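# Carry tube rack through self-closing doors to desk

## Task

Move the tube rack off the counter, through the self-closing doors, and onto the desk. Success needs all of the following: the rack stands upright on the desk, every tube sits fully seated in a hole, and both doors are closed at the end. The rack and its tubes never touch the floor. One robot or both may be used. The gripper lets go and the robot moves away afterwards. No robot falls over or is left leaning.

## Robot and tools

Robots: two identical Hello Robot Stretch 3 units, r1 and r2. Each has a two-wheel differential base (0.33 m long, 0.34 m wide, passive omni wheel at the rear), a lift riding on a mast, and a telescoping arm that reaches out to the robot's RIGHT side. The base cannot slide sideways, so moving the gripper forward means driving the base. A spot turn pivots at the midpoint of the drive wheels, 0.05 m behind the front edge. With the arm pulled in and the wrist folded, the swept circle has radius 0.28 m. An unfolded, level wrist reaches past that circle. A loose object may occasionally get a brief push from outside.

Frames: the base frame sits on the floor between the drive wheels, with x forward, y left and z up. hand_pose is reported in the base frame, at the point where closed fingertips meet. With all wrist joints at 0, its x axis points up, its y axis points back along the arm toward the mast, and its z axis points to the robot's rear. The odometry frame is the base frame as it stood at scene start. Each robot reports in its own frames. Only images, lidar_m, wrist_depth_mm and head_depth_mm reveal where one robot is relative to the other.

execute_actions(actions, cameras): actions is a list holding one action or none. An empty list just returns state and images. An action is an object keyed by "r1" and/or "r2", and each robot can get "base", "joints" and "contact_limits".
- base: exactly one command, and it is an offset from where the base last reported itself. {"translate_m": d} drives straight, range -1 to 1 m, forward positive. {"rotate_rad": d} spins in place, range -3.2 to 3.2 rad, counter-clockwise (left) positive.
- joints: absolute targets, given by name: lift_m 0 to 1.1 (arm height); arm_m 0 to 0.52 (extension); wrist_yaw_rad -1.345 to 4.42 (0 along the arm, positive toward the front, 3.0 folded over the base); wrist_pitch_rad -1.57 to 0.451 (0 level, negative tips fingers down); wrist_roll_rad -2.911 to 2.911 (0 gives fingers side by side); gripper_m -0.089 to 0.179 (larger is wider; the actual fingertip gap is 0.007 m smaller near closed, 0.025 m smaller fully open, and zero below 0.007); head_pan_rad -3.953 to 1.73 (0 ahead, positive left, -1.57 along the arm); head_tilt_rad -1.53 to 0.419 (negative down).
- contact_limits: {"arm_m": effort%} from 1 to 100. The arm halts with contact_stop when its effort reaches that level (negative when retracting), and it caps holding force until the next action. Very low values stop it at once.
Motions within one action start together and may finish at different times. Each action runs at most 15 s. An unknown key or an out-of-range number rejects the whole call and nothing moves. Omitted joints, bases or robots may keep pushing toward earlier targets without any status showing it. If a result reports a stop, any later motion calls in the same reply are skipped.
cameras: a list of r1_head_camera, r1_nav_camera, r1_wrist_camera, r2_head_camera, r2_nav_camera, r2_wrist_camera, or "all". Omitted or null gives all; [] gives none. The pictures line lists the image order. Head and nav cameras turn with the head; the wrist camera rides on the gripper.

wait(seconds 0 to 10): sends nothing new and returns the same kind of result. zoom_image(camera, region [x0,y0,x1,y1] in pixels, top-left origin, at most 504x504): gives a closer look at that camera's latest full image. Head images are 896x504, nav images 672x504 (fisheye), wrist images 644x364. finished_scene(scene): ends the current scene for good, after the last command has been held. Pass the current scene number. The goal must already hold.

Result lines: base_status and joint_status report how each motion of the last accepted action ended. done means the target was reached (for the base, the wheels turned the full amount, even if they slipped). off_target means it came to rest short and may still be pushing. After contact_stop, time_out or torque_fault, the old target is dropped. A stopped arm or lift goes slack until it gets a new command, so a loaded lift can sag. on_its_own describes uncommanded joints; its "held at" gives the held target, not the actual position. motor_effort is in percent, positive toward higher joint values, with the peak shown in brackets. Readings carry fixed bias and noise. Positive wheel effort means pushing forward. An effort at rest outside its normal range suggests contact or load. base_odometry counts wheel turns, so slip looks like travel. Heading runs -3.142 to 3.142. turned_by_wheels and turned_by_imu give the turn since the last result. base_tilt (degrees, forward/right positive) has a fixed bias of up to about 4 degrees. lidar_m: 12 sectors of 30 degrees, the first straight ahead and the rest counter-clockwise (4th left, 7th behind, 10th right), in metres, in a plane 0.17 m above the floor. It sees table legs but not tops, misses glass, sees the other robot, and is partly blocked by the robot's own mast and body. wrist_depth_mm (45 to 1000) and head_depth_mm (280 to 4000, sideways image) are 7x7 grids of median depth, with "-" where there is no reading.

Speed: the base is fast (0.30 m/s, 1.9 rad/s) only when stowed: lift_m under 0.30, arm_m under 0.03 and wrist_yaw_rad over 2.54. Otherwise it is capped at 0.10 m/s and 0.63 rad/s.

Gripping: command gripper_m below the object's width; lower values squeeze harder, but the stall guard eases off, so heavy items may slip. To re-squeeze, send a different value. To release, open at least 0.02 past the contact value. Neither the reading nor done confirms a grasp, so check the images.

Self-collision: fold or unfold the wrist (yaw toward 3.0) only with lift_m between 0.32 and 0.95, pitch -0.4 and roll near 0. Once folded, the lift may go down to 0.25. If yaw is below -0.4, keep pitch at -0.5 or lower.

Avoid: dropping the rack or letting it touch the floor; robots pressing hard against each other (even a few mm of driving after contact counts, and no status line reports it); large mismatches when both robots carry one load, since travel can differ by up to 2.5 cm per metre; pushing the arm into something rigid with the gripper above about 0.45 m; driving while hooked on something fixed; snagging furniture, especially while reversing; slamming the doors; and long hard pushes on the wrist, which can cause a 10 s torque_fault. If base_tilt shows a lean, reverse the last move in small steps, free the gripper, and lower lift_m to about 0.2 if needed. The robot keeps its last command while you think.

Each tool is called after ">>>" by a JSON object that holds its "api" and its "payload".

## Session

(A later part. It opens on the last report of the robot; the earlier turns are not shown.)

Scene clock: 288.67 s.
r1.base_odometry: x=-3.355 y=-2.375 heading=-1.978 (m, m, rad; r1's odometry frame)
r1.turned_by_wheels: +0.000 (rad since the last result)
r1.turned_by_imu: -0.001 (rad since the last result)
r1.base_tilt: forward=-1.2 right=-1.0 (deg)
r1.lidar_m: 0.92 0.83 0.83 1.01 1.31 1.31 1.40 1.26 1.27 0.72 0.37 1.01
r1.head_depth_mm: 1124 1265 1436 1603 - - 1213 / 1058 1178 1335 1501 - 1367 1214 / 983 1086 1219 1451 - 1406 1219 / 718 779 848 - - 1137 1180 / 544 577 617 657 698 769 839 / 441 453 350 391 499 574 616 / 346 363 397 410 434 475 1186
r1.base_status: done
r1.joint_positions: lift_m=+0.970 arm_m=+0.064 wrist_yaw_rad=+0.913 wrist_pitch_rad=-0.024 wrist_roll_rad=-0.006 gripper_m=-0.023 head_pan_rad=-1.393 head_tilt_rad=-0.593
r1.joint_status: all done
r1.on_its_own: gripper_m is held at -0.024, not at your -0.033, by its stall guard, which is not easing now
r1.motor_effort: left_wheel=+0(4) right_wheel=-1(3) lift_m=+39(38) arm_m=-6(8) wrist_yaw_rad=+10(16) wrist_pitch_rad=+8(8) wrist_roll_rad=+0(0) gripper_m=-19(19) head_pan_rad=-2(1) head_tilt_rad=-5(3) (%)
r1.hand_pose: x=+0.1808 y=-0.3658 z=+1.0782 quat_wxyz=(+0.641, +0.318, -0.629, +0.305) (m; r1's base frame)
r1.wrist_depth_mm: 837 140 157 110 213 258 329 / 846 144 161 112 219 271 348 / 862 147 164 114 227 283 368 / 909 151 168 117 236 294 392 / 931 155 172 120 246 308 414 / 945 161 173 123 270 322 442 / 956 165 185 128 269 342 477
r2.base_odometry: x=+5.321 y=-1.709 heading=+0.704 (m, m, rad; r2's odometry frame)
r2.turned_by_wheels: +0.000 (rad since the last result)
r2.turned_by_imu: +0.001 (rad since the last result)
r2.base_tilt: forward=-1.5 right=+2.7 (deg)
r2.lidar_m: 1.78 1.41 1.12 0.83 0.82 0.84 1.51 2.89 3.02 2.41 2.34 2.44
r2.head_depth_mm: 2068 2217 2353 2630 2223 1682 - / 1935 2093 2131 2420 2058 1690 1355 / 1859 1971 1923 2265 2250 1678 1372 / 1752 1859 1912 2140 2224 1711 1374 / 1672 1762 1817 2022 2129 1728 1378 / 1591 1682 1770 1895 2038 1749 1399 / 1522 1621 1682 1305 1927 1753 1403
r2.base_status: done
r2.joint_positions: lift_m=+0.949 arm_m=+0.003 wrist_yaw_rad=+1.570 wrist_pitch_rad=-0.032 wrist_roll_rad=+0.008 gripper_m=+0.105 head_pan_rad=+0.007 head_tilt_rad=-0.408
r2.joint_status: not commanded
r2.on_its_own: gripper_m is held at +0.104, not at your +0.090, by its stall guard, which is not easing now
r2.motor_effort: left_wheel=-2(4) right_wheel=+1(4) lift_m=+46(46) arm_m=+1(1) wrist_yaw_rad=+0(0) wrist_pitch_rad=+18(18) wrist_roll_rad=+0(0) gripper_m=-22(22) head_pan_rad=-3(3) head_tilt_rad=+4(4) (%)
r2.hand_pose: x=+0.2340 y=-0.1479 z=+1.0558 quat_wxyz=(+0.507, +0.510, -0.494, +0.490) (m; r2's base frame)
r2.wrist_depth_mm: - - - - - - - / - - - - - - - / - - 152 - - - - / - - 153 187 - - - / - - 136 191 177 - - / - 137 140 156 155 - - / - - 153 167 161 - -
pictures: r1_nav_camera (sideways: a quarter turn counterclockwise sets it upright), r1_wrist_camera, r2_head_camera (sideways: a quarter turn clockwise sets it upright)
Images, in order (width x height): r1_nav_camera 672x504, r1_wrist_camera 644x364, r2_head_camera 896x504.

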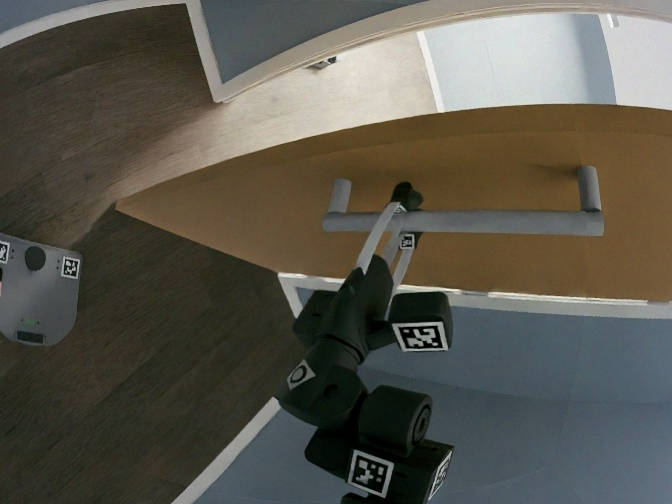

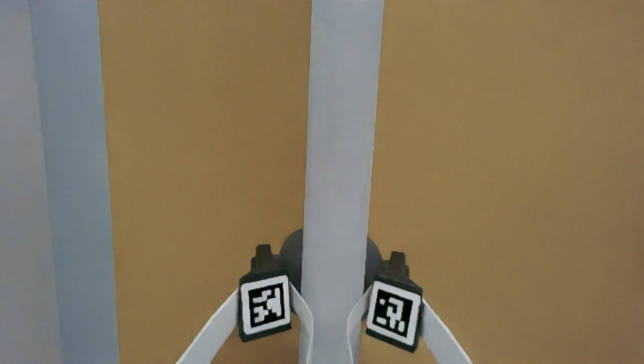

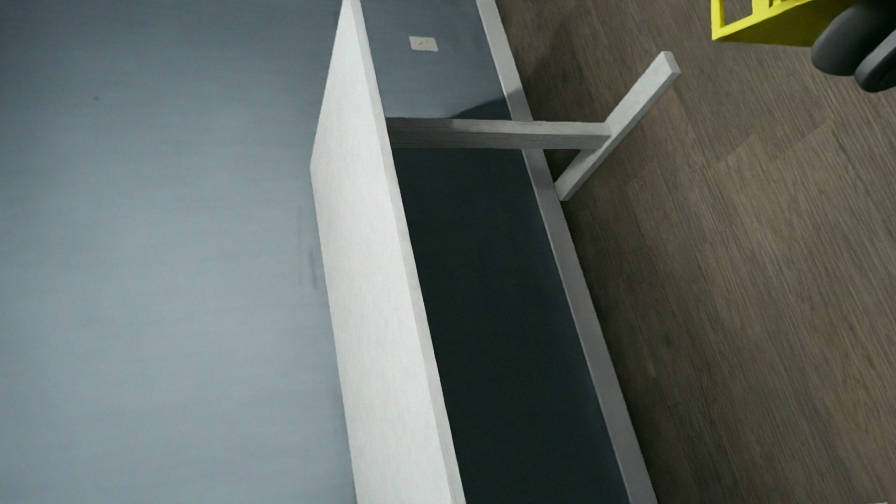

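>>> {"api": "execute_actions", "payload": {"actions": [{"r1":{"base":{"translate_m":-0.15},"joints":{"gripper_m":0.15}},"r2":{"base":{"translate_m":0.5},"joints":{"head_tilt_rad":-0.7}}}], "cameras": ["r1_nav_camera"]}}

>>> {"api": "execute_actions", "payload": {"actions": [{"r1":{"joints":{"head_pan_rad":-2.8,"head_tilt_rad":-0.5,"arm_m":0.002}},"r2":{"base":{"rotate_rad":0.5}}}]}}

Scene clock: 295.10 s.
r1.base_odometry: x=-3.296 y=-2.237 heading=-1.978 (m, m, rad; r1's odometry frame)
r1.turned_by_wheels: +0.000 (rad since the last result)
r1.turned_by_imu: -0.003 (rad since the last result)
r1.base_tilt: forward=-1.3 right=-1.1 (deg)
r1.lidar_m: 1.04 0.94 0.95 1.15 1.21 1.21 1.28 1.15 1.16 1.21 1.09 1.10
r1.head_depth_mm: 1240 1362 1485 1597 - - 1206 / 1165 1299 1466 1664 - 1369 1215 / 1097 1219 1364 1599 - 1407 1220 / 1038 1138 1267 - - 1450 1225 / 982 1079 1192 1331 1535 1454 1232 / 938 1017 1121 1242 1400 1459 1234 / 892 967 1058 1159 1312 1414 1236
r1.base_status: done
r1.joint_positions: lift_m=+0.970 arm_m=+0.064 wrist_yaw_rad=+0.927 wrist_pitch_rad=-0.023 wrist_roll_rad=-0.006 gripper_m=+0.150 head_pan_rad=-1.393 head_tilt_rad=-0.593
r1.joint_status: all done
r1.motor_effort: left_wheel=+1(3) right_wheel=+1(9) lift_m=+39(38) arm_m=-3(6) wrist_yaw_rad=-1(9) wrist_pitch_rad=+7(8) wrist_roll_rad=+1(0) gripper_m=+0(81) head_pan_rad=-2(2) head_tilt_rad=-4(4) (%)
r1.hand_pose: x=+0.1830 y=-0.3628 z=+1.0784 quat_wxyz=(+0.638, +0.322, -0.627, +0.310) (m; r1's base frame)
r1.wrist_depth_mm: 955 911 845 799 765 710 680 / - 919 859 824 767 728 692 / - 959 881 834 785 745 705 / - - 909 857 805 763 719 / - - 928 880 832 781 727 / - - 967 923 837 811 737 / - - - 915 858 812 745
r2.base_odometry: x=+5.702 y=-1.386 heading=+0.704 (m, m, rad; r2's odometry frame)
r2.turned_by_wheels: +0.000 (rad since the last result)
r2.turned_by_imu: +0.001 (rad since the last result)
r2.base_tilt: forward=-1.5 right=+2.7 (deg)
r2.lidar_m: 1.29 1.43 1.03 1.08 1.06 1.09 1.64 3.31 2.91 2.17 2.10 1.98
r2.head_depth_mm: 1570 1091 2062 2012 306 1243 1146 / 1474 1123 1343 1820 1606 1341 1152 / 1393 1150 867 1957 1630 1355 1161 / 1326 1171 827 1870 1657 1358 1166 / 1258 1202 765 1776 1652 1372 1168 / 1200 1227 769 1667 1662 1375 1180 / 1151 1205 781 1573 1667 1390 1179
r2.base_status: done
r2.joint_positions: lift_m=+0.949 arm_m=+0.003 wrist_yaw_rad=+1.570 wrist_pitch_rad=-0.032 wrist_roll_rad=+0.008 gripper_m=+0.105 head_pan_rad=+0.007 head_tilt_rad=-0.691
r2.joint_status: all done
r2.on_its_own: gripper_m is held at +0.104, not at your +0.090, by its stall guard, which is not easing now
r2.motor_effort: left_wheel=-3(4) right_wheel=+2(4) lift_m=+46(46) arm_m=+0(1) wrist_yaw_rad=+1(2) wrist_pitch_rad=+18(18) wrist_roll_rad=+0(0) gripper_m=-23(23) head_pan_rad=-3(3) head_tilt_rad=-2(17) (%)
r2.hand_pose: x=+0.2340 y=-0.1479 z=+1.0558 quat_wxyz=(+0.507, +0.510, -0.494, +0.490) (m; r2's base frame)
r2.wrist_depth_mm: - - - - - - - / - - - - - - - / - - 151 - - - - / 921 885 153 187 939 - - / 595 568 136 190 179 - - / - 137 140 155 156 - - / - - 153 168 161 - -
pictures: r1_nav_camera (sideways: a quarter turn counterclockwise sets it upright)
Images, in order (width x height): r1_nav_camera 672x504.

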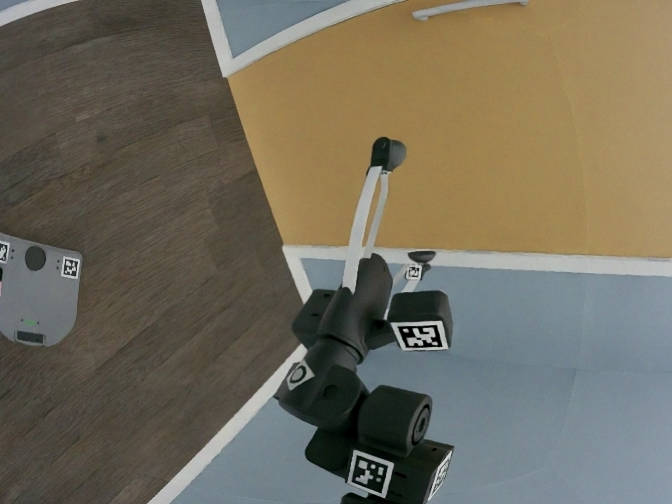

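Scene clock: 296.83 s.
r1.base_odometry: x=-3.296 y=-2.237 heading=-1.978 (m, m, rad; r1's odometry frame)
r1.turned_by_wheels: +0.000 (rad since the last result)
r1.turned_by_imu: +0.000 (rad since the last result)
r1.base_tilt: forward=-1.2 right=-1.2 (deg)
r1.lidar_m: 1.04 0.94 0.95 1.15 1.21 1.22 1.28 1.15 1.16 1.21 1.09 1.10
r1.head_depth_mm: 1132 1248 1385 1552 1732 1576 - / 1100 1192 1321 1476 1661 1628 - / 1055 1150 1267 1405 1571 1641 - / 1020 1106 1211 1337 1491 - - / 988 1067 1168 1282 1417 - - / 950 1027 1120 1227 1346 - - / 920 993 1079 1178 1269 - -
r1.base_status: not commanded
r1.joint_positions: lift_m=+0.970 arm_m=+0.002 wrist_yaw_rad=+0.926 wrist_pitch_rad=-0.023 wrist_roll_rad=-0.006 gripper_m=+0.150 head_pan_rad=-2.793 head_tilt_rad=-0.507
r1.joint_status: all done
r1.motor_effort: left_wheel=+0(1) right_wheel=+0(0) lift_m=+39(39) arm_m=-3(4) wrist_yaw_rad=-1(1) wrist_pitch_rad=+8(8) wrist_roll_rad=+0(1) gripper_m=+0(0) head_pan_rad=-3(35) head_tilt_rad=+4(17) (%)
r1.hand_pose: x=+0.1829 y=-0.3009 z=+1.0784 quat_wxyz=(+0.638, +0.322, -0.627, +0.309) (m; r1's base frame)
r1.wrist_depth_mm: 954 945 906 849 805 754 718 / 969 - 918 857 802 771 730 / - - 934 881 827 783 744 / - - 962 896 835 799 752 / - - - 914 880 821 773 / - - - 941 884 837 781 / 948 - - - 922 877 784
r2.base_odometry: x=+5.702 y=-1.386 heading=+1.204 (m, m, rad; r2's odometry frame)
r2.turned_by_wheels: +0.500 (rad since the last result)
r2.turned_by_imu: +0.507 (rad since the last result)
r2.base_tilt: forward=-1.5 right=+2.7 (deg)
r2.lidar_m: 1.43 1.04 1.08 1.05 1.09 1.60 3.32 2.98 2.18 2.10 2.03 1.29
r2.head_depth_mm: 1169 1096 719 1670 305 1241 1152 / 1165 1119 726 1715 1645 1337 1150 / 1178 1147 737 1714 1630 1344 1154 / 1183 1172 749 1736 1647 1357 1161 / 1177 1201 760 1745 1662 1369 1169 / 1176 1221 772 1628 1537 1380 1184 / 1183 1263 784 1746 1689 1392 1188
r2.base_status: done
r2.joint_positions: lift_m=+0.949 arm_m=+0.003 wrist_yaw_rad=+1.570 wrist_pitch_rad=-0.032 wrist_roll_rad=+0.008 gripper_m=+0.105 head_pan_rad=+0.007 head_tilt_rad=-0.691
r2.joint_status: not commanded
r2.on_its_own: gripper_m is held at +0.104, not at your +0.090, by its stall guard, which is not easing now
r2.motor_effort: left_wheel=-3(6) right_wheel=+1(4) lift_m=+47(46) arm_m=+0(0) wrist_yaw_rad=+1(0) wrist_pitch_rad=+18(18) wrist_roll_rad=+0(0) gripper_m=-23(22) head_pan_rad=-3(3) head_tilt_rad=-2(1) (%)
r2.hand_pose: x=+0.2340 y=-0.1479 z=+1.0558 quat_wxyz=(+0.507, +0.510, -0.494, +0.490) (m; r2's base frame)
r2.wrist_depth_mm: - - - - - - - / - - - - - - - / - - 151 - - - - / - 867 153 187 854 842 847 / - 581 136 191 178 997 - / - 137 139 155 154 - - / - - 153 168 161 - -
pictures: r1_head_camera (sideways: a quarter turn clockwise sets it upright), r1_nav_camera (sideways: a quarter turn counterclockwise sets it upright), r1_wrist_camera, r2_head_camera (sideways: a quarter turn clockwise sets it upright), r2_nav_camera (sideways: a quarter turn counterclockwise sets it upright), r2_wrist_camera
Images, in order (width x height): r1_head_camera 896x504, r1_nav_camera 672x504, r1_wrist_camera 644x364, r2_head_camera 896x504, r2_nav_camera 672x504, r2_wrist_camera 644x364.

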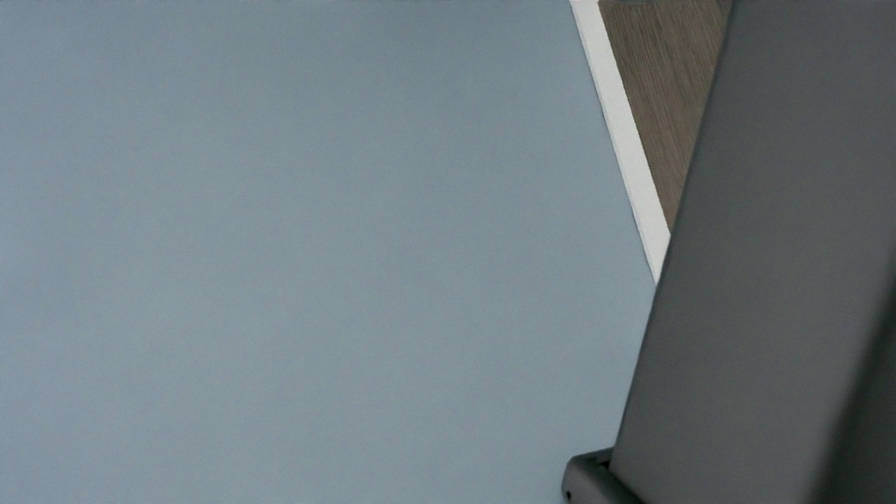

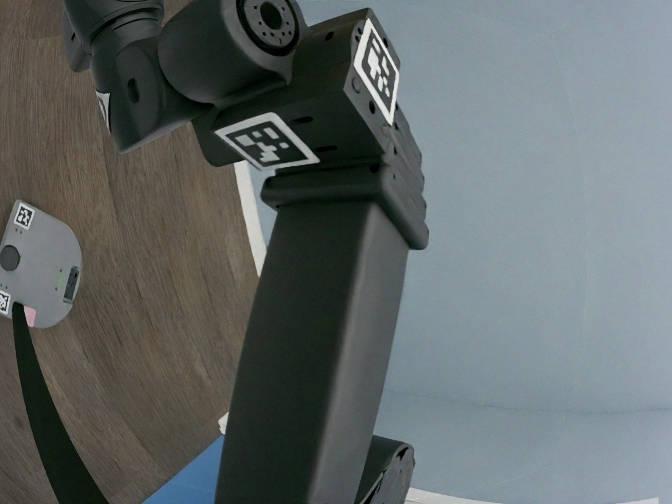

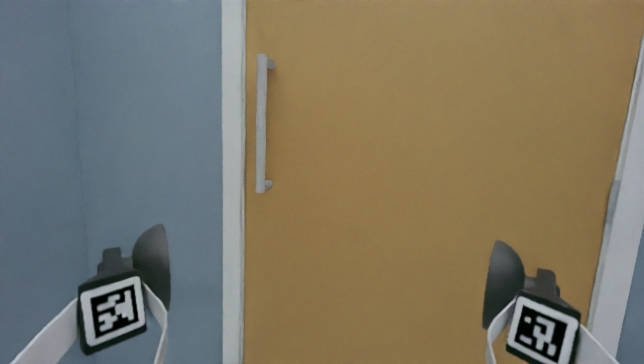

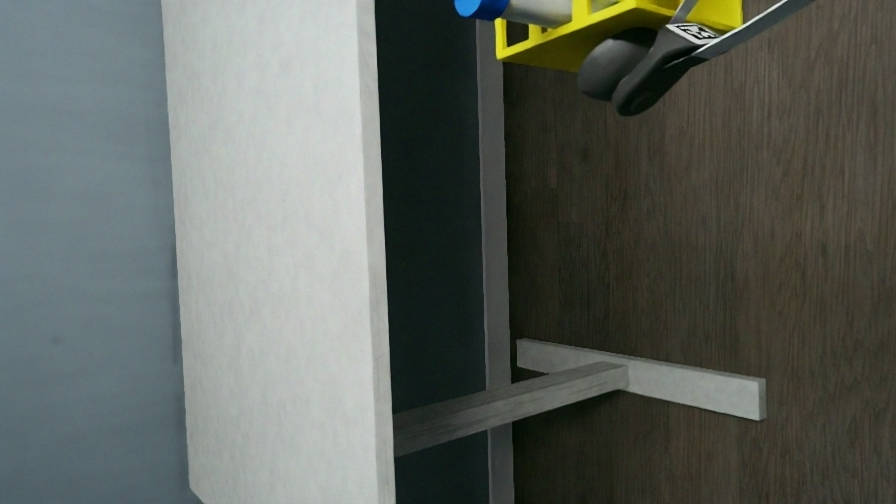

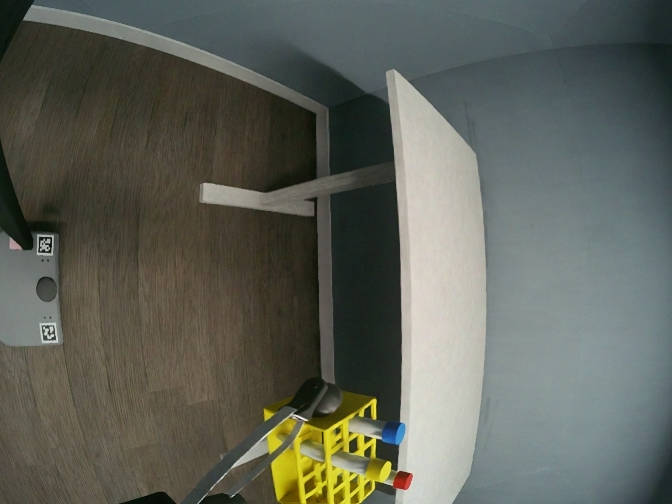

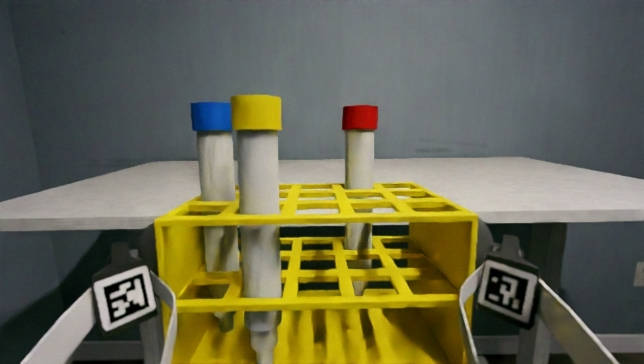

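>>> {"api": "execute_actions", "payload": {"actions": [{"r1":{"joints":{"head_pan_rad":1.7,"head_tilt_rad":-0.3}},"r2":{"base":{"translate_m":0.47},"joints":{"head_tilt_rad":-1.1,"head_pan_rad":-0.4,"lift_m":0.93}}}], "cameras": ["r1_nav_camera","r2_head_camera","r2_nav_camera","r2_wrist_camera"]}}

Scene clock: 302.90 s.
r1.base_odometry: x=-3.296 y=-2.237 heading=-1.978 (m, m, rad; r1's odometry frame)
r1.turned_by_wheels: +0.000 (rad since the last result)
r1.turned_by_imu: -0.002 (rad since the last result)
r1.base_tilt: forward=-1.3 right=-1.0 (deg)
r1.lidar_m: 1.04 0.94 0.94 1.14 1.21 1.22 1.28 1.15 1.16 1.21 1.09 1.09
r1.head_depth_mm: 1011 1055 1109 1156 1219 1276 1349 / 1127 1179 1241 1311 1385 1470 1449 / 1226 1286 1362 1442 1546 1646 1490 / 1161 1221 1287 1363 1443 1533 1487 / 1094 1149 1205 1271 1329 - - / 1031 1074 1127 1183 1233 - - / 983 1031 1091 - - - -
r1.base_status: not commanded
r1.joint_positions: lift_m=+0.970 arm_m=+0.002 wrist_yaw_rad=+0.926 wrist_pitch_rad=-0.023 wrist_roll_rad=-0.006 gripper_m=+0.150 head_pan_rad=+1.693 head_tilt_rad=-0.310
r1.joint_status: all done
r1.motor_effort: left_wheel=+2(0) right_wheel=+0(0) lift_m=+39(39) arm_m=-4(3) wrist_yaw_rad=+0(0) wrist_pitch_rad=+8(8) wrist_roll_rad=+0(0) gripper_m=+0(1) head_pan_rad=+4(37) head_tilt_rad=+5(24) (%)
r1.hand_pose: x=+0.1829 y=-0.3009 z=+1.0784 quat_wxyz=(+0.638, +0.322, -0.627, +0.309) (m; r1's base frame)
r1.wrist_depth_mm: 947 958 896 836 779 762 720 / 962 - 910 867 822 770 732 / - - 929 880 838 786 743 / - - 974 900 852 805 765 / - - - 918 874 820 768 / - - - 949 883 848 785 / 926 - - - 906 879 798
r2.base_odometry: x=+5.870 y=-0.947 heading=+1.204 (m, m, rad; r2's odometry frame)
r2.turned_by_wheels: +0.000 (rad since the last result)
r2.turned_by_imu: +0.001 (rad since the last result)
r2.base_tilt: forward=-1.6 right=+2.6 (deg)
r2.lidar_m: 0.96 0.62 1.08 1.05 1.08 1.49 3.80 2.98 2.18 2.10 0.97 1.00
r2.head_depth_mm: 547 337 340 373 1245 1158 1061 / 564 310 345 369 1276 1167 - / 559 487 308 354 1278 1169 - / 567 493 292 361 1250 1173 1107 / 571 484 427 371 348 1177 1094 / 580 490 424 373 341 1189 1086 / 584 495 427 376 336 1163 1082
r2.base_status: done
r2.joint_positions: lift_m=+0.931 arm_m=+0.003 wrist_yaw_rad=+1.570 wrist_pitch_rad=-0.032 wrist_roll_rad=+0.008 gripper_m=+0.105 head_pan_rad=-0.393 head_tilt_rad=-1.086
r2.joint_status: all done
r2.on_its_own: gripper_m is held at +0.104, not at your +0.090, by its stall guard, which is not easing now
r2.motor_effort: left_wheel=-2(4) right_wheel=+1(4) lift_m=+19(42) arm_m=+0(1) wrist_yaw_rad=+0(0) wrist_pitch_rad=+18(18) wrist_roll_rad=+0(0) gripper_m=-22(23) head_pan_rad=-3(22) head_tilt_rad=-4(21) (%)
r2.hand_pose: x=+0.2340 y=-0.1479 z=+1.0369 quat_wxyz=(+0.507, +0.510, -0.494, +0.490) (m; r2's base frame)
r2.wrist_depth_mm: 834 807 829 838 834 826 809 / 837 841 842 849 844 850 866 / 868 875 151 852 908 846 883 / 899 796 153 187 761 741 742 / 430 423 136 191 178 414 411 / 297 138 140 156 155 - 287 / 225 213 153 167 160 211 219
pictures: r1_nav_camera (sideways: a quarter turn counterclockwise sets it upright), r2_head_camera (sideways: a quarter turn clockwise sets it upright), r2_nav_camera (sideways: a quarter turn counterclockwise sets it upright), r2_wrist_camera
Images, in order (width x height): r1_nav_camera 672x504, r2_head_camera 896x504, r2_nav_camera 672x504, r2_wrist_camera 644x364.

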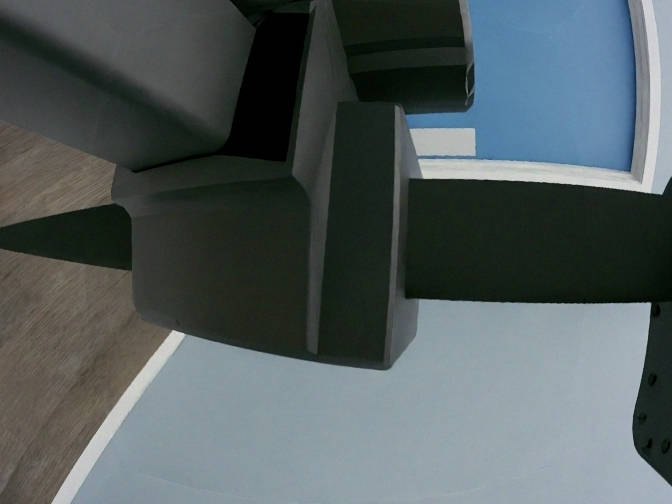

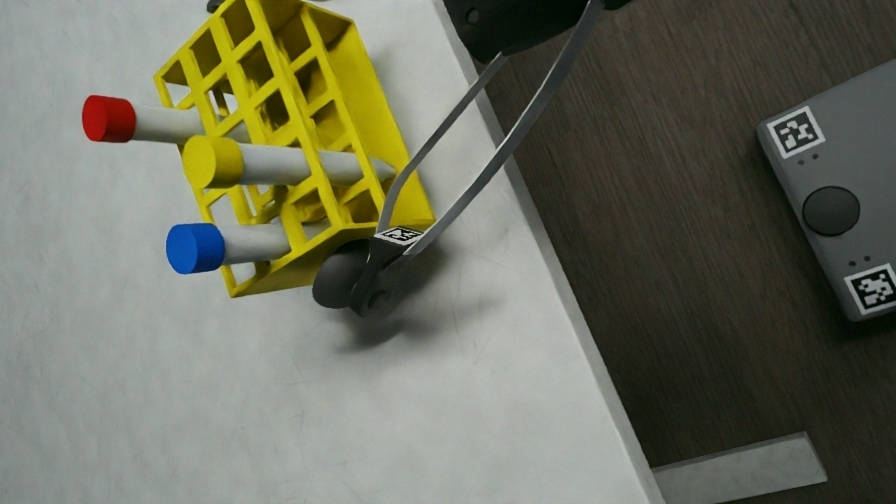

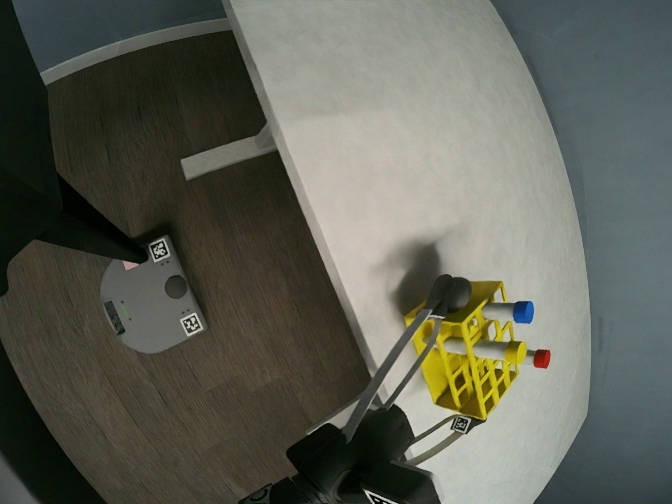

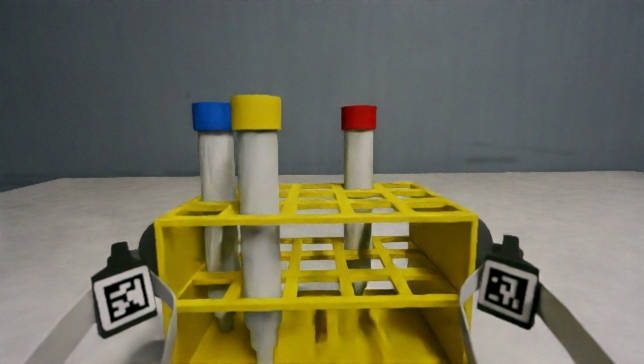

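>>> {"api": "execute_actions", "payload": {"actions": [{"r2":{"base":{"translate_m":0.04},"joints":{"lift_m":0.908}}}], "cameras": ["r2_head_camera","r2_wrist_camera"]}}

Scene clock: 304.57 s.
r1.base_odometry: x=-3.296 y=-2.237 heading=-1.978 (m, m, rad; r1's odometry frame)
r1.turned_by_wheels: +0.000 (rad since the last result)
r1.turned_by_imu: +0.000 (rad since the last result)
r1.base_tilt: forward=-1.3 right=-1.1 (deg)
r1.lidar_m: 1.04 0.94 0.95 1.15 1.21 1.22 1.28 1.15 1.16 1.21 1.09 1.10
r1.head_depth_mm: 1008 1059 1102 1151 1215 1283 1349 / 1125 1179 1244 1306 1381 1473 1449 / 1229 1290 1361 1446 1544 1640 1490 / 1160 1219 1285 1365 1448 1529 1500 / 1091 1142 1202 1265 1334 - - / 1029 1076 1125 1178 1231 - - / 980 1029 1098 - - - -
r1.base_status: not commanded
r1.joint_positions: lift_m=+0.970 arm_m=+0.002 wrist_yaw_rad=+0.926 wrist_pitch_rad=-0.023 wrist_roll_rad=-0.006 gripper_m=+0.150 head_pan_rad=+1.693 head_tilt_rad=-0.310
r1.joint_status: not commanded
r1.motor_effort: left_wheel=+1(1) right_wheel=+0(0) lift_m=+39(39) arm_m=-3(3) wrist_yaw_rad=-1(1) wrist_pitch_rad=+7(8) wrist_roll_rad=+0(0) gripper_m=-1(1) head_pan_rad=+4(3) head_tilt_rad=+4(6) (%)
r1.hand_pose: x=+0.1829 y=-0.3009 z=+1.0784 quat_wxyz=(+0.638, +0.322, -0.627, +0.309) (m; r1's base frame)
r1.wrist_depth_mm: 952 942 890 841 799 751 721 / 963 - 925 874 812 760 725 / - - 930 880 816 787 737 / - - 968 902 849 795 756 / - - - 944 869 811 768 / - - - 965 886 849 779 / 926 - - - 907 863 788
r2.base_odometry: x=+5.885 y=-0.910 heading=+1.203 (m, m, rad; r2's odometry frame)
r2.turned_by_wheels: +0.000 (rad since the last result)
r2.turned_by_imu: +0.000 (rad since the last result)
r2.base_tilt: forward=-1.5 right=+2.7 (deg)
r2.lidar_m: 0.92 0.59 1.08 1.05 1.08 1.49 3.83 2.98 2.18 2.10 0.95 0.96
r2.head_depth_mm: 547 467 335 366 1241 1156 1058 / 553 329 347 362 1222 1160 - / 558 477 306 359 338 1174 - / 565 491 315 357 334 1173 1103 / 572 484 421 370 332 1167 1092 / 578 489 425 373 333 1141 1089 / 584 495 428 376 336 313 1075
r2.base_status: done
r2.joint_positions: lift_m=+0.909 arm_m=+0.003 wrist_yaw_rad=+1.570 wrist_pitch_rad=-0.032 wrist_roll_rad=+0.008 gripper_m=+0.105 head_pan_rad=-0.393 head_tilt_rad=-1.087
r2.joint_status: all done
r2.on_its_own: gripper_m is held at +0.104, not at your +0.090, by its stall guard, which is not easing now
r2.motor_effort: left_wheel=-3(6) right_wheel=+1(4) lift_m=+19(11) arm_m=+1(0) wrist_yaw_rad=+1(0) wrist_pitch_rad=+18(18) wrist_roll_rad=+0(0) gripper_m=-23(22) head_pan_rad=-3(3) head_tilt_rad=-3(3) (%)
r2.hand_pose: x=+0.2340 y=-0.1479 z=+1.0149 quat_wxyz=(+0.507, +0.510, -0.494, +0.490) (m; r2's base frame)
r2.wrist_depth_mm: 779 780 764 780 807 816 788 / 801 819 825 815 822 829 824 / 833 816 150 828 833 810 866 / 691 676 153 187 639 656 628 / 366 362 135 189 178 348 350 / 252 138 140 156 155 - 245 / 191 183 152 169 161 178 187
pictures: r2_head_camera (sideways: a quarter turn clockwise sets it upright), r2_wrist_camera
Images, in order (width x height): r2_head_camera 896x504, r2_wrist_camera 644x364.

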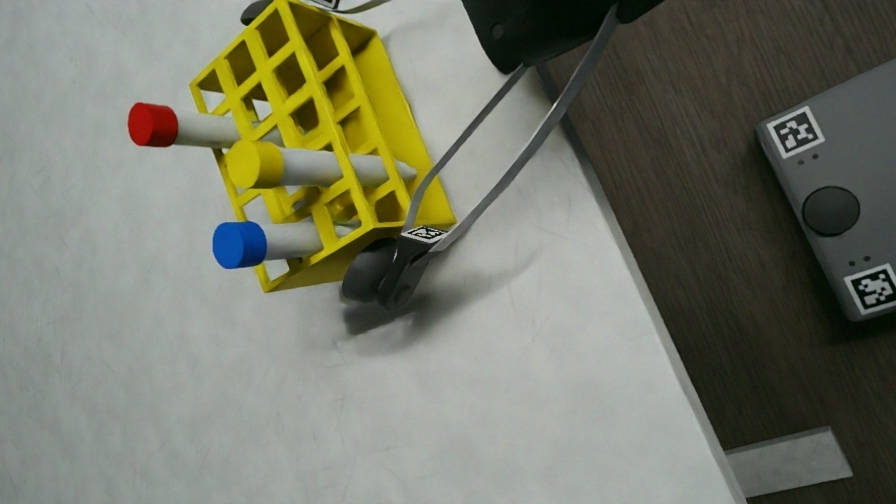

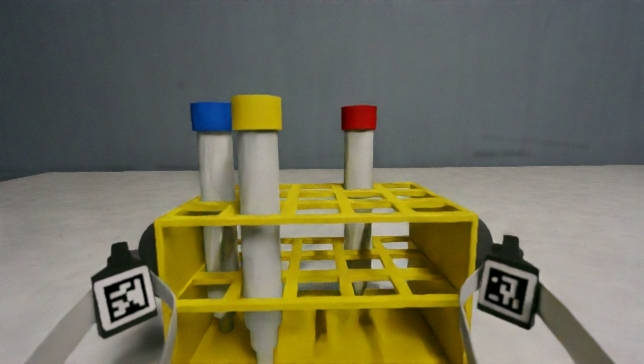

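>>> {"api": "execute_actions", "payload": {"actions": [{"r2":{"joints":{"lift_m":0.895}}}], "cameras": ["r2_wrist_camera"]}}

Scene clock: 305.50 s.
r1.base_odometry: x=-3.296 y=-2.237 heading=-1.978 (m, m, rad; r1's odometry frame)
r1.turned_by_wheels: +0.000 (rad since the last result)
r1.turned_by_imu: +0.000 (rad since the last result)
r1.base_tilt: forward=-1.2 right=-1.1 (deg)
r1.lidar_m: 1.05 0.94 0.95 1.14 1.21 1.21 1.28 1.15 1.15 1.21 1.09 1.10
r1.head_depth_mm: 1010 1058 1105 1155 1215 1278 1338 / 1122 1181 1239 1311 1394 1466 1451 / 1226 1287 1355 1446 1532 1640 1486 / 1159 1216 1286 1355 1443 1535 1492 / 1093 1147 1203 1268 1332 - - / 1030 1081 1127 1179 1227 - - / 979 1031 1091 - - - -
r1.base_status: not commanded
r1.joint_positions: lift_m=+0.970 arm_m=+0.002 wrist_yaw_rad=+0.926 wrist_pitch_rad=-0.023 wrist_roll_rad=-0.006 gripper_m=+0.150 head_pan_rad=+1.693 head_tilt_rad=-0.310
r1.joint_status: not commanded
r1.motor_effort: left_wheel=+1(1) right_wheel=+0(0) lift_m=+38(39) arm_m=-3(4) wrist_yaw_rad=+0(1) wrist_pitch_rad=+8(7) wrist_roll_rad=+1(1) gripper_m=+0(1) head_pan_rad=+3(3) head_tilt_rad=+5(5) (%)
r1.hand_pose: x=+0.1829 y=-0.3009 z=+1.0784 quat_wxyz=(+0.638, +0.322, -0.627, +0.309) (m; r1's base frame)
r1.wrist_depth_mm: 946 960 894 846 786 749 723 / 967 - 914 878 819 771 728 / - - 941 889 835 778 752 / - - 943 907 860 805 750 / - - - 925 873 815 775 / - - - 953 894 849 783 / 956 - - - 917 868 798
r2.base_odometry: x=+5.885 y=-0.910 heading=+1.203 (m, m, rad; r2's odometry frame)
r2.turned_by_wheels: +0.000 (rad since the last result)
r2.turned_by_imu: +0.000 (rad since the last result)
r2.base_tilt: forward=-1.5 right=+2.7 (deg)
r2.lidar_m: 0.92 0.59 1.08 1.05 1.08 1.49 3.83 2.98 2.18 2.10 0.95 0.96
r2.head_depth_mm: 546 466 345 365 - 1155 1055 / 552 338 357 363 1217 1164 - / 559 476 312 355 338 1171 - / 565 483 319 355 334 1179 1101 / 572 484 421 371 332 1165 1092 / 578 489 424 374 334 1148 1088 / 585 494 427 377 337 313 1075
r2.base_status: not commanded
r2.joint_positions: lift_m=+0.896 arm_m=+0.003 wrist_yaw_rad=+1.570 wrist_pitch_rad=-0.027 wrist_roll_rad=+0.008 gripper_m=+0.105 head_pan_rad=-0.393 head_tilt_rad=-1.087
r2.joint_status: all done
r2.on_its_own: gripper_m is held at +0.104, not at your +0.090, by its stall guard, which is not easing now
r2.motor_effort: left_wheel=-2(3) right_wheel=+1(2) lift_m=+18(22) arm_m=+0(0) wrist_yaw_rad=+0(0) wrist_pitch_rad=+15(18) wrist_roll_rad=+0(0) gripper_m=-23(23) head_pan_rad=-3(3) head_tilt_rad=-4(4) (%)
r2.hand_pose: x=+0.2341 y=-0.1479 z=+1.0034 quat_wxyz=(+0.505, +0.508, -0.495, +0.491) (m; r2's base frame)
r2.wrist_depth_mm: 788 774 793 792 806 798 804 / 814 809 808 799 800 820 817 / 824 821 149 842 863 842 830 / 635 622 150 185 510 580 580 / 331 332 135 189 178 323 320 / 229 137 139 155 156 - 224 / 182 165 151 166 160 163 170
pictures: r2_wrist_camera
Images, in order (width x height): r2_wrist_camera 644x364.

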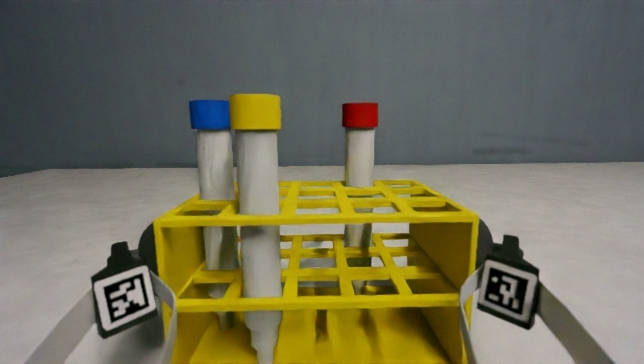

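Touching. Down slightly more, release, back off.

>>> {"api": "execute_actions", "payload": {"actions": [{"r2":{"joints":{"lift_m":0.89}}}], "cameras": []}}

>>> {"api": "execute_actions", "payload": {"actions": [{"r2":{"joints":{"gripper_m":0.179}}}], "cameras": ["r2_wrist_camera"]}}

>>> {"api": "execute_actions", "payload": {"actions": [{"r2":{"base":{"translate_m":-0.3},"joints":{"head_tilt_rad":-0.6,"head_pan_rad":-0.25}},"r1":{"base":{"rotate_rad":0.9}}}]}}

Scene clock: 306.37 s.
r1.base_odometry: x=-3.296 y=-2.237 heading=-1.978 (m, m, rad; r1's odometry frame)
r1.turned_by_wheels: +0.000 (rad since the last result)
r1.turned_by_imu: +0.000 (rad since the last result)
r1.base_tilt: forward=-1.2 right=-1.1 (deg)
r1.lidar_m: 1.04 0.94 0.95 1.14 1.21 1.22 1.28 1.15 1.16 1.21 1.09 1.10
r1.head_depth_mm: 1009 1053 1104 1153 1214 1280 1348 / 1127 1189 1238 1309 1388 1468 1455 / 1221 1288 1355 1448 1539 1644 1488 / 1159 1217 1284 1362 1442 1538 1501 / 1093 1147 1202 1268 1331 - - / 1033 1077 1120 1180 1233 - - / 980 1033 1098 - - - -
r1.base_status: not commanded
r1.joint_positions: lift_m=+0.970 arm_m=+0.002 wrist_yaw_rad=+0.926 wrist_pitch_rad=-0.023 wrist_roll_rad=-0.006 gripper_m=+0.150 head_pan_rad=+1.693 head_tilt_rad=-0.310
r1.joint_status: not commanded
r1.motor_effort: left_wheel=+0(2) right_wheel=+1(0) lift_m=+38(39) arm_m=-3(3) wrist_yaw_rad=-1(1) wrist_pitch_rad=+8(7) wrist_roll_rad=+0(0) gripper_m=+0(1) head_pan_rad=+3(3) head_tilt_rad=+5(5) (%)
r1.hand_pose: x=+0.1829 y=-0.3009 z=+1.0784 quat_wxyz=(+0.638, +0.322, -0.627, +0.309) (m; r1's base frame)
r1.wrist_depth_mm: 950 953 890 850 791 757 711 / 950 - 898 869 821 770 723 / - - 931 895 833 791 748 / - - 958 885 842 801 764 / - - - 938 885 815 779 / - - - 939 885 858 790 / 942 - - - 911 880 786
r2.base_odometry: x=+5.885 y=-0.910 heading=+1.203 (m, m, rad; r2's odometry frame)
r2.turned_by_wheels: +0.000 (rad since the last result)
r2.turned_by_imu: +0.000 (rad since the last result)
r2.base_tilt: forward=-1.5 right=+2.7 (deg)
r2.lidar_m: 0.92 0.59 1.08 1.04 1.08 1.49 3.83 2.99 2.18 2.10 0.96 0.95
r2.head_depth_mm: 547 467 345 364 - 1156 1060 / 552 338 349 363 1230 1163 - / 559 476 311 359 339 1163 - / 564 481 319 356 334 1177 1108 / 572 486 422 371 331 1172 1096 / 577 491 424 374 334 1147 1090 / 584 495 428 377 336 313 1084
r2.base_status: not commanded
r2.joint_positions: lift_m=+0.891 arm_m=+0.003 wrist_yaw_rad=+1.570 wrist_pitch_rad=-0.011 wrist_roll_rad=+0.008 gripper_m=+0.105 head_pan_rad=-0.393 head_tilt_rad=-1.087
r2.joint_status: all done
r2.on_its_own: gripper_m is held at +0.104, not at your +0.090, by its stall guard, which is not easing now
r2.motor_effort: left_wheel=-2(2) right_wheel=+1(2) lift_m=+17(14) arm_m=+1(1) wrist_yaw_rad=+0(0) wrist_pitch_rad=+6(14) wrist_roll_rad=+0(0) gripper_m=-22(22) head_pan_rad=-3(3) head_tilt_rad=-3(4) (%)
r2.hand_pose: x=+0.2346 y=-0.1479 z=+1.0024 quat_wxyz=(+0.501, +0.505, -0.499, +0.495) (m; r2's base frame)
r2.wrist_depth_mm: 792 783 778 798 807 793 801 / 813 840 810 813 813 831 813 / 813 857 148 861 818 818 833 / 679 648 150 183 533 612 609 / 343 339 134 190 178 332 329 / 228 137 138 155 155 - 221 / 183 163 152 165 160 162 169
pictures: none
No camera images: the call's "cameras" was empty. Leave "cameras" out to get every camera's image.

Scene clock: 307.60 s.
r1.base_odometry: x=-3.296 y=-2.237 heading=-1.978 (m, m, rad; r1's odometry frame)
r1.turned_by_wheels: +0.000 (rad since the last result)
r1.turned_by_imu: +0.000 (rad since the last result)
r1.base_tilt: forward=-1.1 right=-1.0 (deg)
r1.lidar_m: 1.05 0.94 0.94 1.14 1.21 1.22 1.28 1.15 1.16 1.21 1.09 1.10
r1.head_depth_mm: 1009 1052 1106 1153 1215 1277 1342 / 1126 1181 1243 1314 1382 1467 1449 / 1222 1284 1364 1444 1537 1633 1489 / 1162 1216 1288 1358 1445 1535 1496 / 1088 1143 1201 1265 1328 - - / 1032 1079 1127 1179 1228 - - / 979 1036 1095 - - - -
r1.base_status: not commanded
r1.joint_positions: lift_m=+0.970 arm_m=+0.002 wrist_yaw_rad=+0.926 wrist_pitch_rad=-0.023 wrist_roll_rad=-0.006 gripper_m=+0.150 head_pan_rad=+1.693 head_tilt_rad=-0.310
r1.joint_status: not commanded
r1.motor_effort: left_wheel=+1(0) right_wheel=+1(0) lift_m=+39(39) arm_m=-3(3) wrist_yaw_rad=+0(0) wrist_pitch_rad=+8(7) wrist_roll_rad=+0(0) gripper_m=-1(0) head_pan_rad=+3(3) head_tilt_rad=+6(6) (%)
r1.hand_pose: x=+0.1829 y=-0.3009 z=+1.0784 quat_wxyz=(+0.638, +0.322, -0.627, +0.309) (m; r1's base frame)
r1.wrist_depth_mm: 938 950 886 833 787 752 716 / 967 - 914 864 802 766 737 / - - 931 883 821 788 743 / - - 967 893 853 808 756 / - - - 914 874 805 776 / - - - 930 893 860 797 / 948 - - - 915 869 795
r2.base_odometry: x=+5.885 y=-0.910 heading=+1.203 (m, m, rad; r2's odometry frame)
r2.turned_by_wheels: +0.000 (rad since the last result)
r2.turned_by_imu: +0.000 (rad since the last result)
r2.base_tilt: forward=-1.5 right=+2.7 (deg)
r2.lidar_m: 0.92 0.59 1.08 1.05 1.09 1.49 3.84 2.97 2.18 2.10 0.95 0.96
r2.head_depth_mm: 547 467 350 365 - 1159 1060 / 553 338 348 362 1227 1167 - / 559 477 309 358 342 1167 - / 565 482 331 356 333 1175 1103 / 572 485 421 365 332 1168 1095 / 577 489 424 374 334 1142 1092 / 586 494 427 376 337 313 1083
r2.base_status: not commanded
r2.joint_positions: lift_m=+0.891 arm_m=+0.003 wrist_yaw_rad=+1.570 wrist_pitch_rad=-0.017 wrist_roll_rad=+0.008 gripper_m=+0.179 head_pan_rad=-0.393 head_tilt_rad=-1.087
r2.joint_status: all done
r2.motor_effort: left_wheel=-2(3) right_wheel=+1(2) lift_m=+17(18) arm_m=+1(1) wrist_yaw_rad=+1(1) wrist_pitch_rad=+9(10) wrist_roll_rad=+0(0) gripper_m=+1(100) head_pan_rad=-3(3) head_tilt_rad=-3(3) (%)
r2.hand_pose: x=+0.2344 y=-0.1479 z=+1.0008 quat_wxyz=(+0.503, +0.506, -0.498, +0.493) (m; r2's base frame)
r2.wrist_depth_mm: 802 772 797 784 804 777 791 / 799 788 829 809 803 821 835 / 823 846 147 845 832 846 865 / 636 638 146 185 515 599 595 / 335 302 133 190 178 316 315 / - 139 136 162 161 200 217 / - 162 153 163 160 159 158
pictures: r2_wrist_camera
Images, in order (width x height): r2_wrist_camera 644x364.

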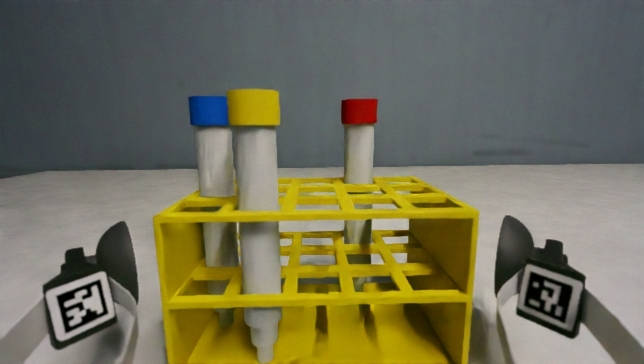

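Scene clock: 311.83 s.
r1.base_odometry: x=-3.296 y=-2.237 heading=-1.078 (m, m, rad; r1's odometry frame)
r1.turned_by_wheels: +0.900 (rad since the last result)
r1.turned_by_imu: +0.901 (rad since the last result)
r1.base_tilt: forward=-1.2 right=-1.1 (deg)
r1.lidar_m: 0.94 1.05 1.18 1.21 1.26 1.16 1.15 1.28 1.09 1.09 1.14 0.95
r1.head_depth_mm: 979 1031 1088 1158 1223 1311 1382 / 1013 1065 1124 1192 1266 1361 1426 / 1045 1104 1167 1245 1323 1420 1480 / 1081 1142 1210 1293 1375 1479 1495 / 1107 1165 1230 1295 1367 - - / 1082 1150 1221 1313 1388 - - / 1120 1179 1253 - - - -
r1.base_status: done
r1.joint_positions: lift_m=+0.970 arm_m=+0.002 wrist_yaw_rad=+0.926 wrist_pitch_rad=-0.023 wrist_roll_rad=-0.006 gripper_m=+0.150 head_pan_rad=+1.693 head_tilt_rad=-0.310
r1.joint_status: not commanded
r1.motor_effort: left_wheel=-2(3) right_wheel=+2(4) lift_m=+38(39) arm_m=-3(3) wrist_yaw_rad=+0(0) wrist_pitch_rad=+8(8) wrist_roll_rad=+0(0) gripper_m=+0(0) head_pan_rad=+4(4) head_tilt_rad=+5(5) (%)
r1.hand_pose: x=+0.1829 y=-0.3009 z=+1.0784 quat_wxyz=(+0.638, +0.322, -0.627, +0.309) (m; r1's base frame)
r1.wrist_depth_mm: 626 692 756 853 957 928 758 / 652 689 775 875 - 935 756 / 652 721 793 906 - 939 744 / 673 741 805 930 - 946 751 / 687 741 838 952 - 958 752 / 679 - 859 - - - 760 / 687 793 876 - - - 714
r2.base_odometry: x=+5.777 y=-1.190 heading=+1.203 (m, m, rad; r2's odometry frame)
r2.turned_by_wheels: +0.000 (rad since the last result)
r2.turned_by_imu: +0.000 (rad since the last result)
r2.base_tilt: forward=-1.5 right=+2.7 (deg)
r2.lidar_m: 1.22 0.84 1.08 1.05 1.09 1.60 3.53 2.98 2.18 2.09 1.13 1.17
r2.head_depth_mm: 1102 1203 873 604 1696 1414 1188 / 1074 1191 889 611 1644 1423 1199 / 1047 1152 905 571 1642 1437 1177 / 1021 1120 922 554 1612 1480 1194 / 1000 1094 935 614 536 1450 1212 / 975 1068 952 645 521 1460 1222 / 956 1038 969 649 507 1475 1219
r2.base_status: done
r2.joint_positions: lift_m=+0.891 arm_m=+0.003 wrist_yaw_rad=+1.570 wrist_pitch_rad=-0.018 wrist_roll_rad=+0.008 gripper_m=+0.179 head_pan_rad=-0.257 head_tilt_rad=-0.606
r2.joint_status: all done
r2.motor_effort: left_wheel=-2(5) right_wheel=+2(4) lift_m=+18(18) arm_m=+1(0) wrist_yaw_rad=+0(0) wrist_pitch_rad=+10(10) wrist_roll_rad=+0(0) gripper_m=+1(1) head_pan_rad=+3(11) head_tilt_rad=+2(20) (%)
r2.hand_pose: x=+0.2344 y=-0.1479 z=+1.0007 quat_wxyz=(+0.503, +0.506, -0.497, +0.493) (m; r2's base frame)
r2.wrist_depth_mm: - - - - - - - / - - - - - - - / - - - - - - - / 632 631 617 465 617 593 586 / 368 366 361 399 398 388 390 / - - - - - - 811 / - - - - - - 838
pictures: r1_head_camera (sideways: a quarter turn clockwise sets it upright), r1_nav_camera (sideways: a quarter turn counterclockwise sets it upright), r1_wrist_camera, r2_head_camera (sideways: a quarter turn clockwise sets it upright), r2_nav_camera (sideways: a quarter turn counterclockwise sets it upright), r2_wrist_camera
Images, in order (width x height): r1_head_camera 896x504, r1_nav_camera 672x504, r1_wrist_camera 644x364, r2_head_camera 896x504, r2_nav_camera 672x504, r2_wrist_camera 644x364.

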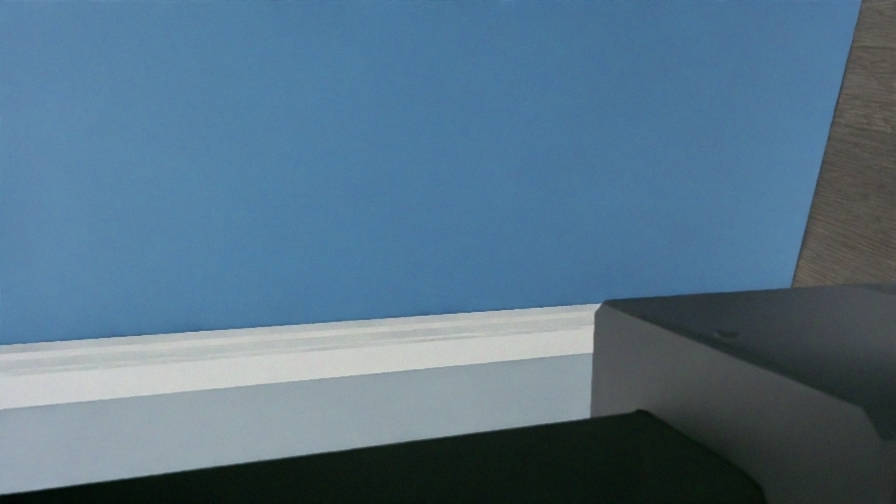

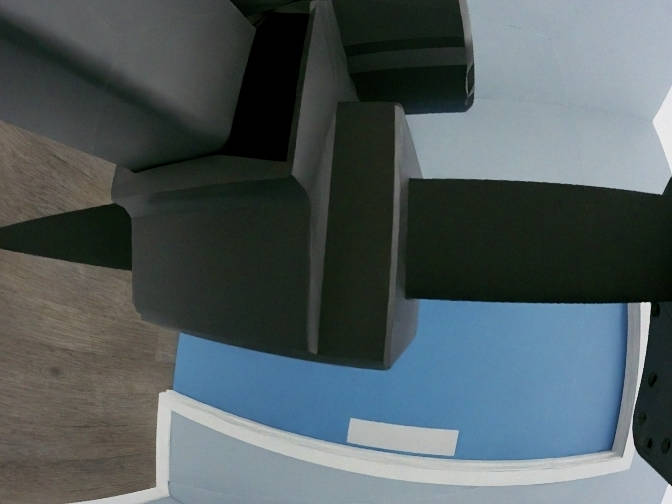

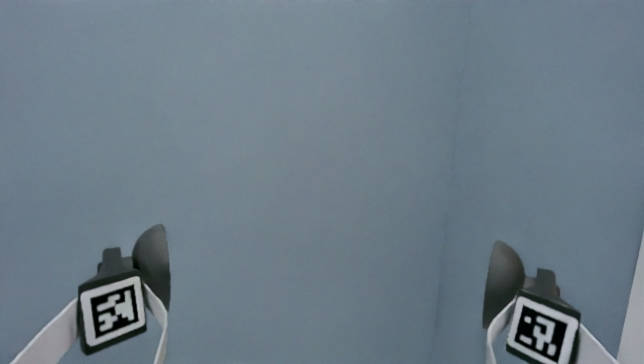

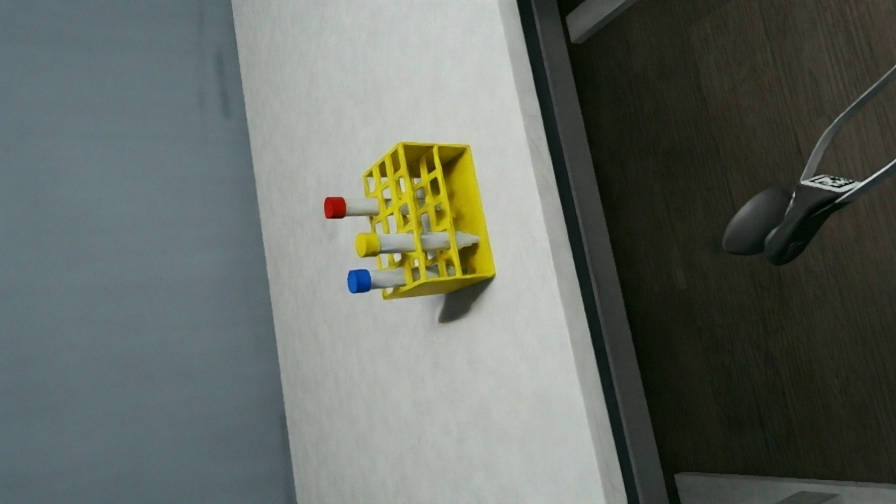

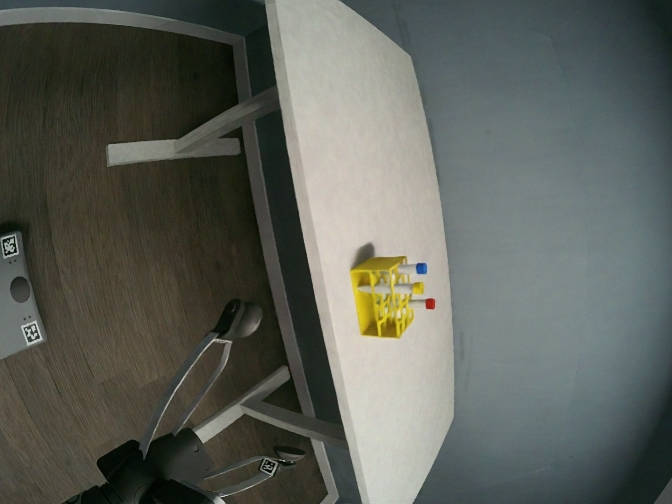

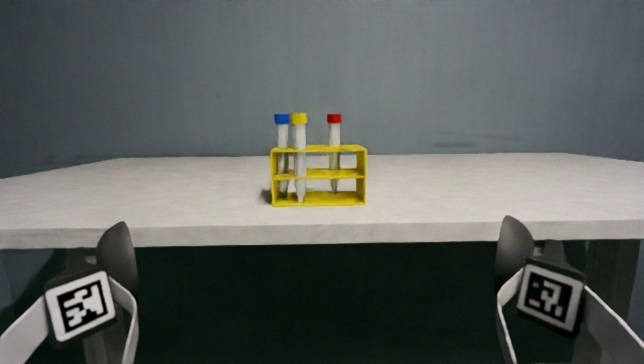

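>>> {"api": "zoom_image", "payload": {"camera": "r2_wrist_camera", "region": [240, 90, 400, 220]}}

Region (240, 90, 400, 220) of r2_wrist_camera's 644x364 image, scaled by 3.150; it fills the top 410 rows of this view, and the rest is white.

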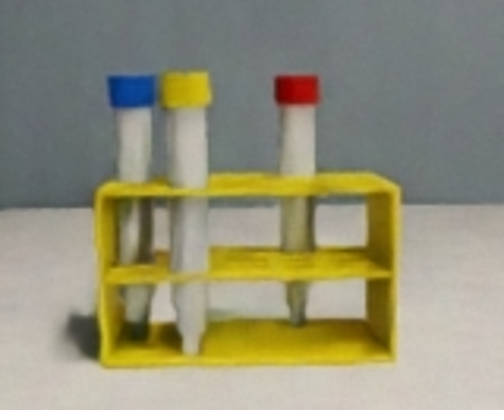

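All down. Doors appear shut.

>>> {"api": "finished_scene", "payload": {"scene": 1}}

The scene is finished: the task was done.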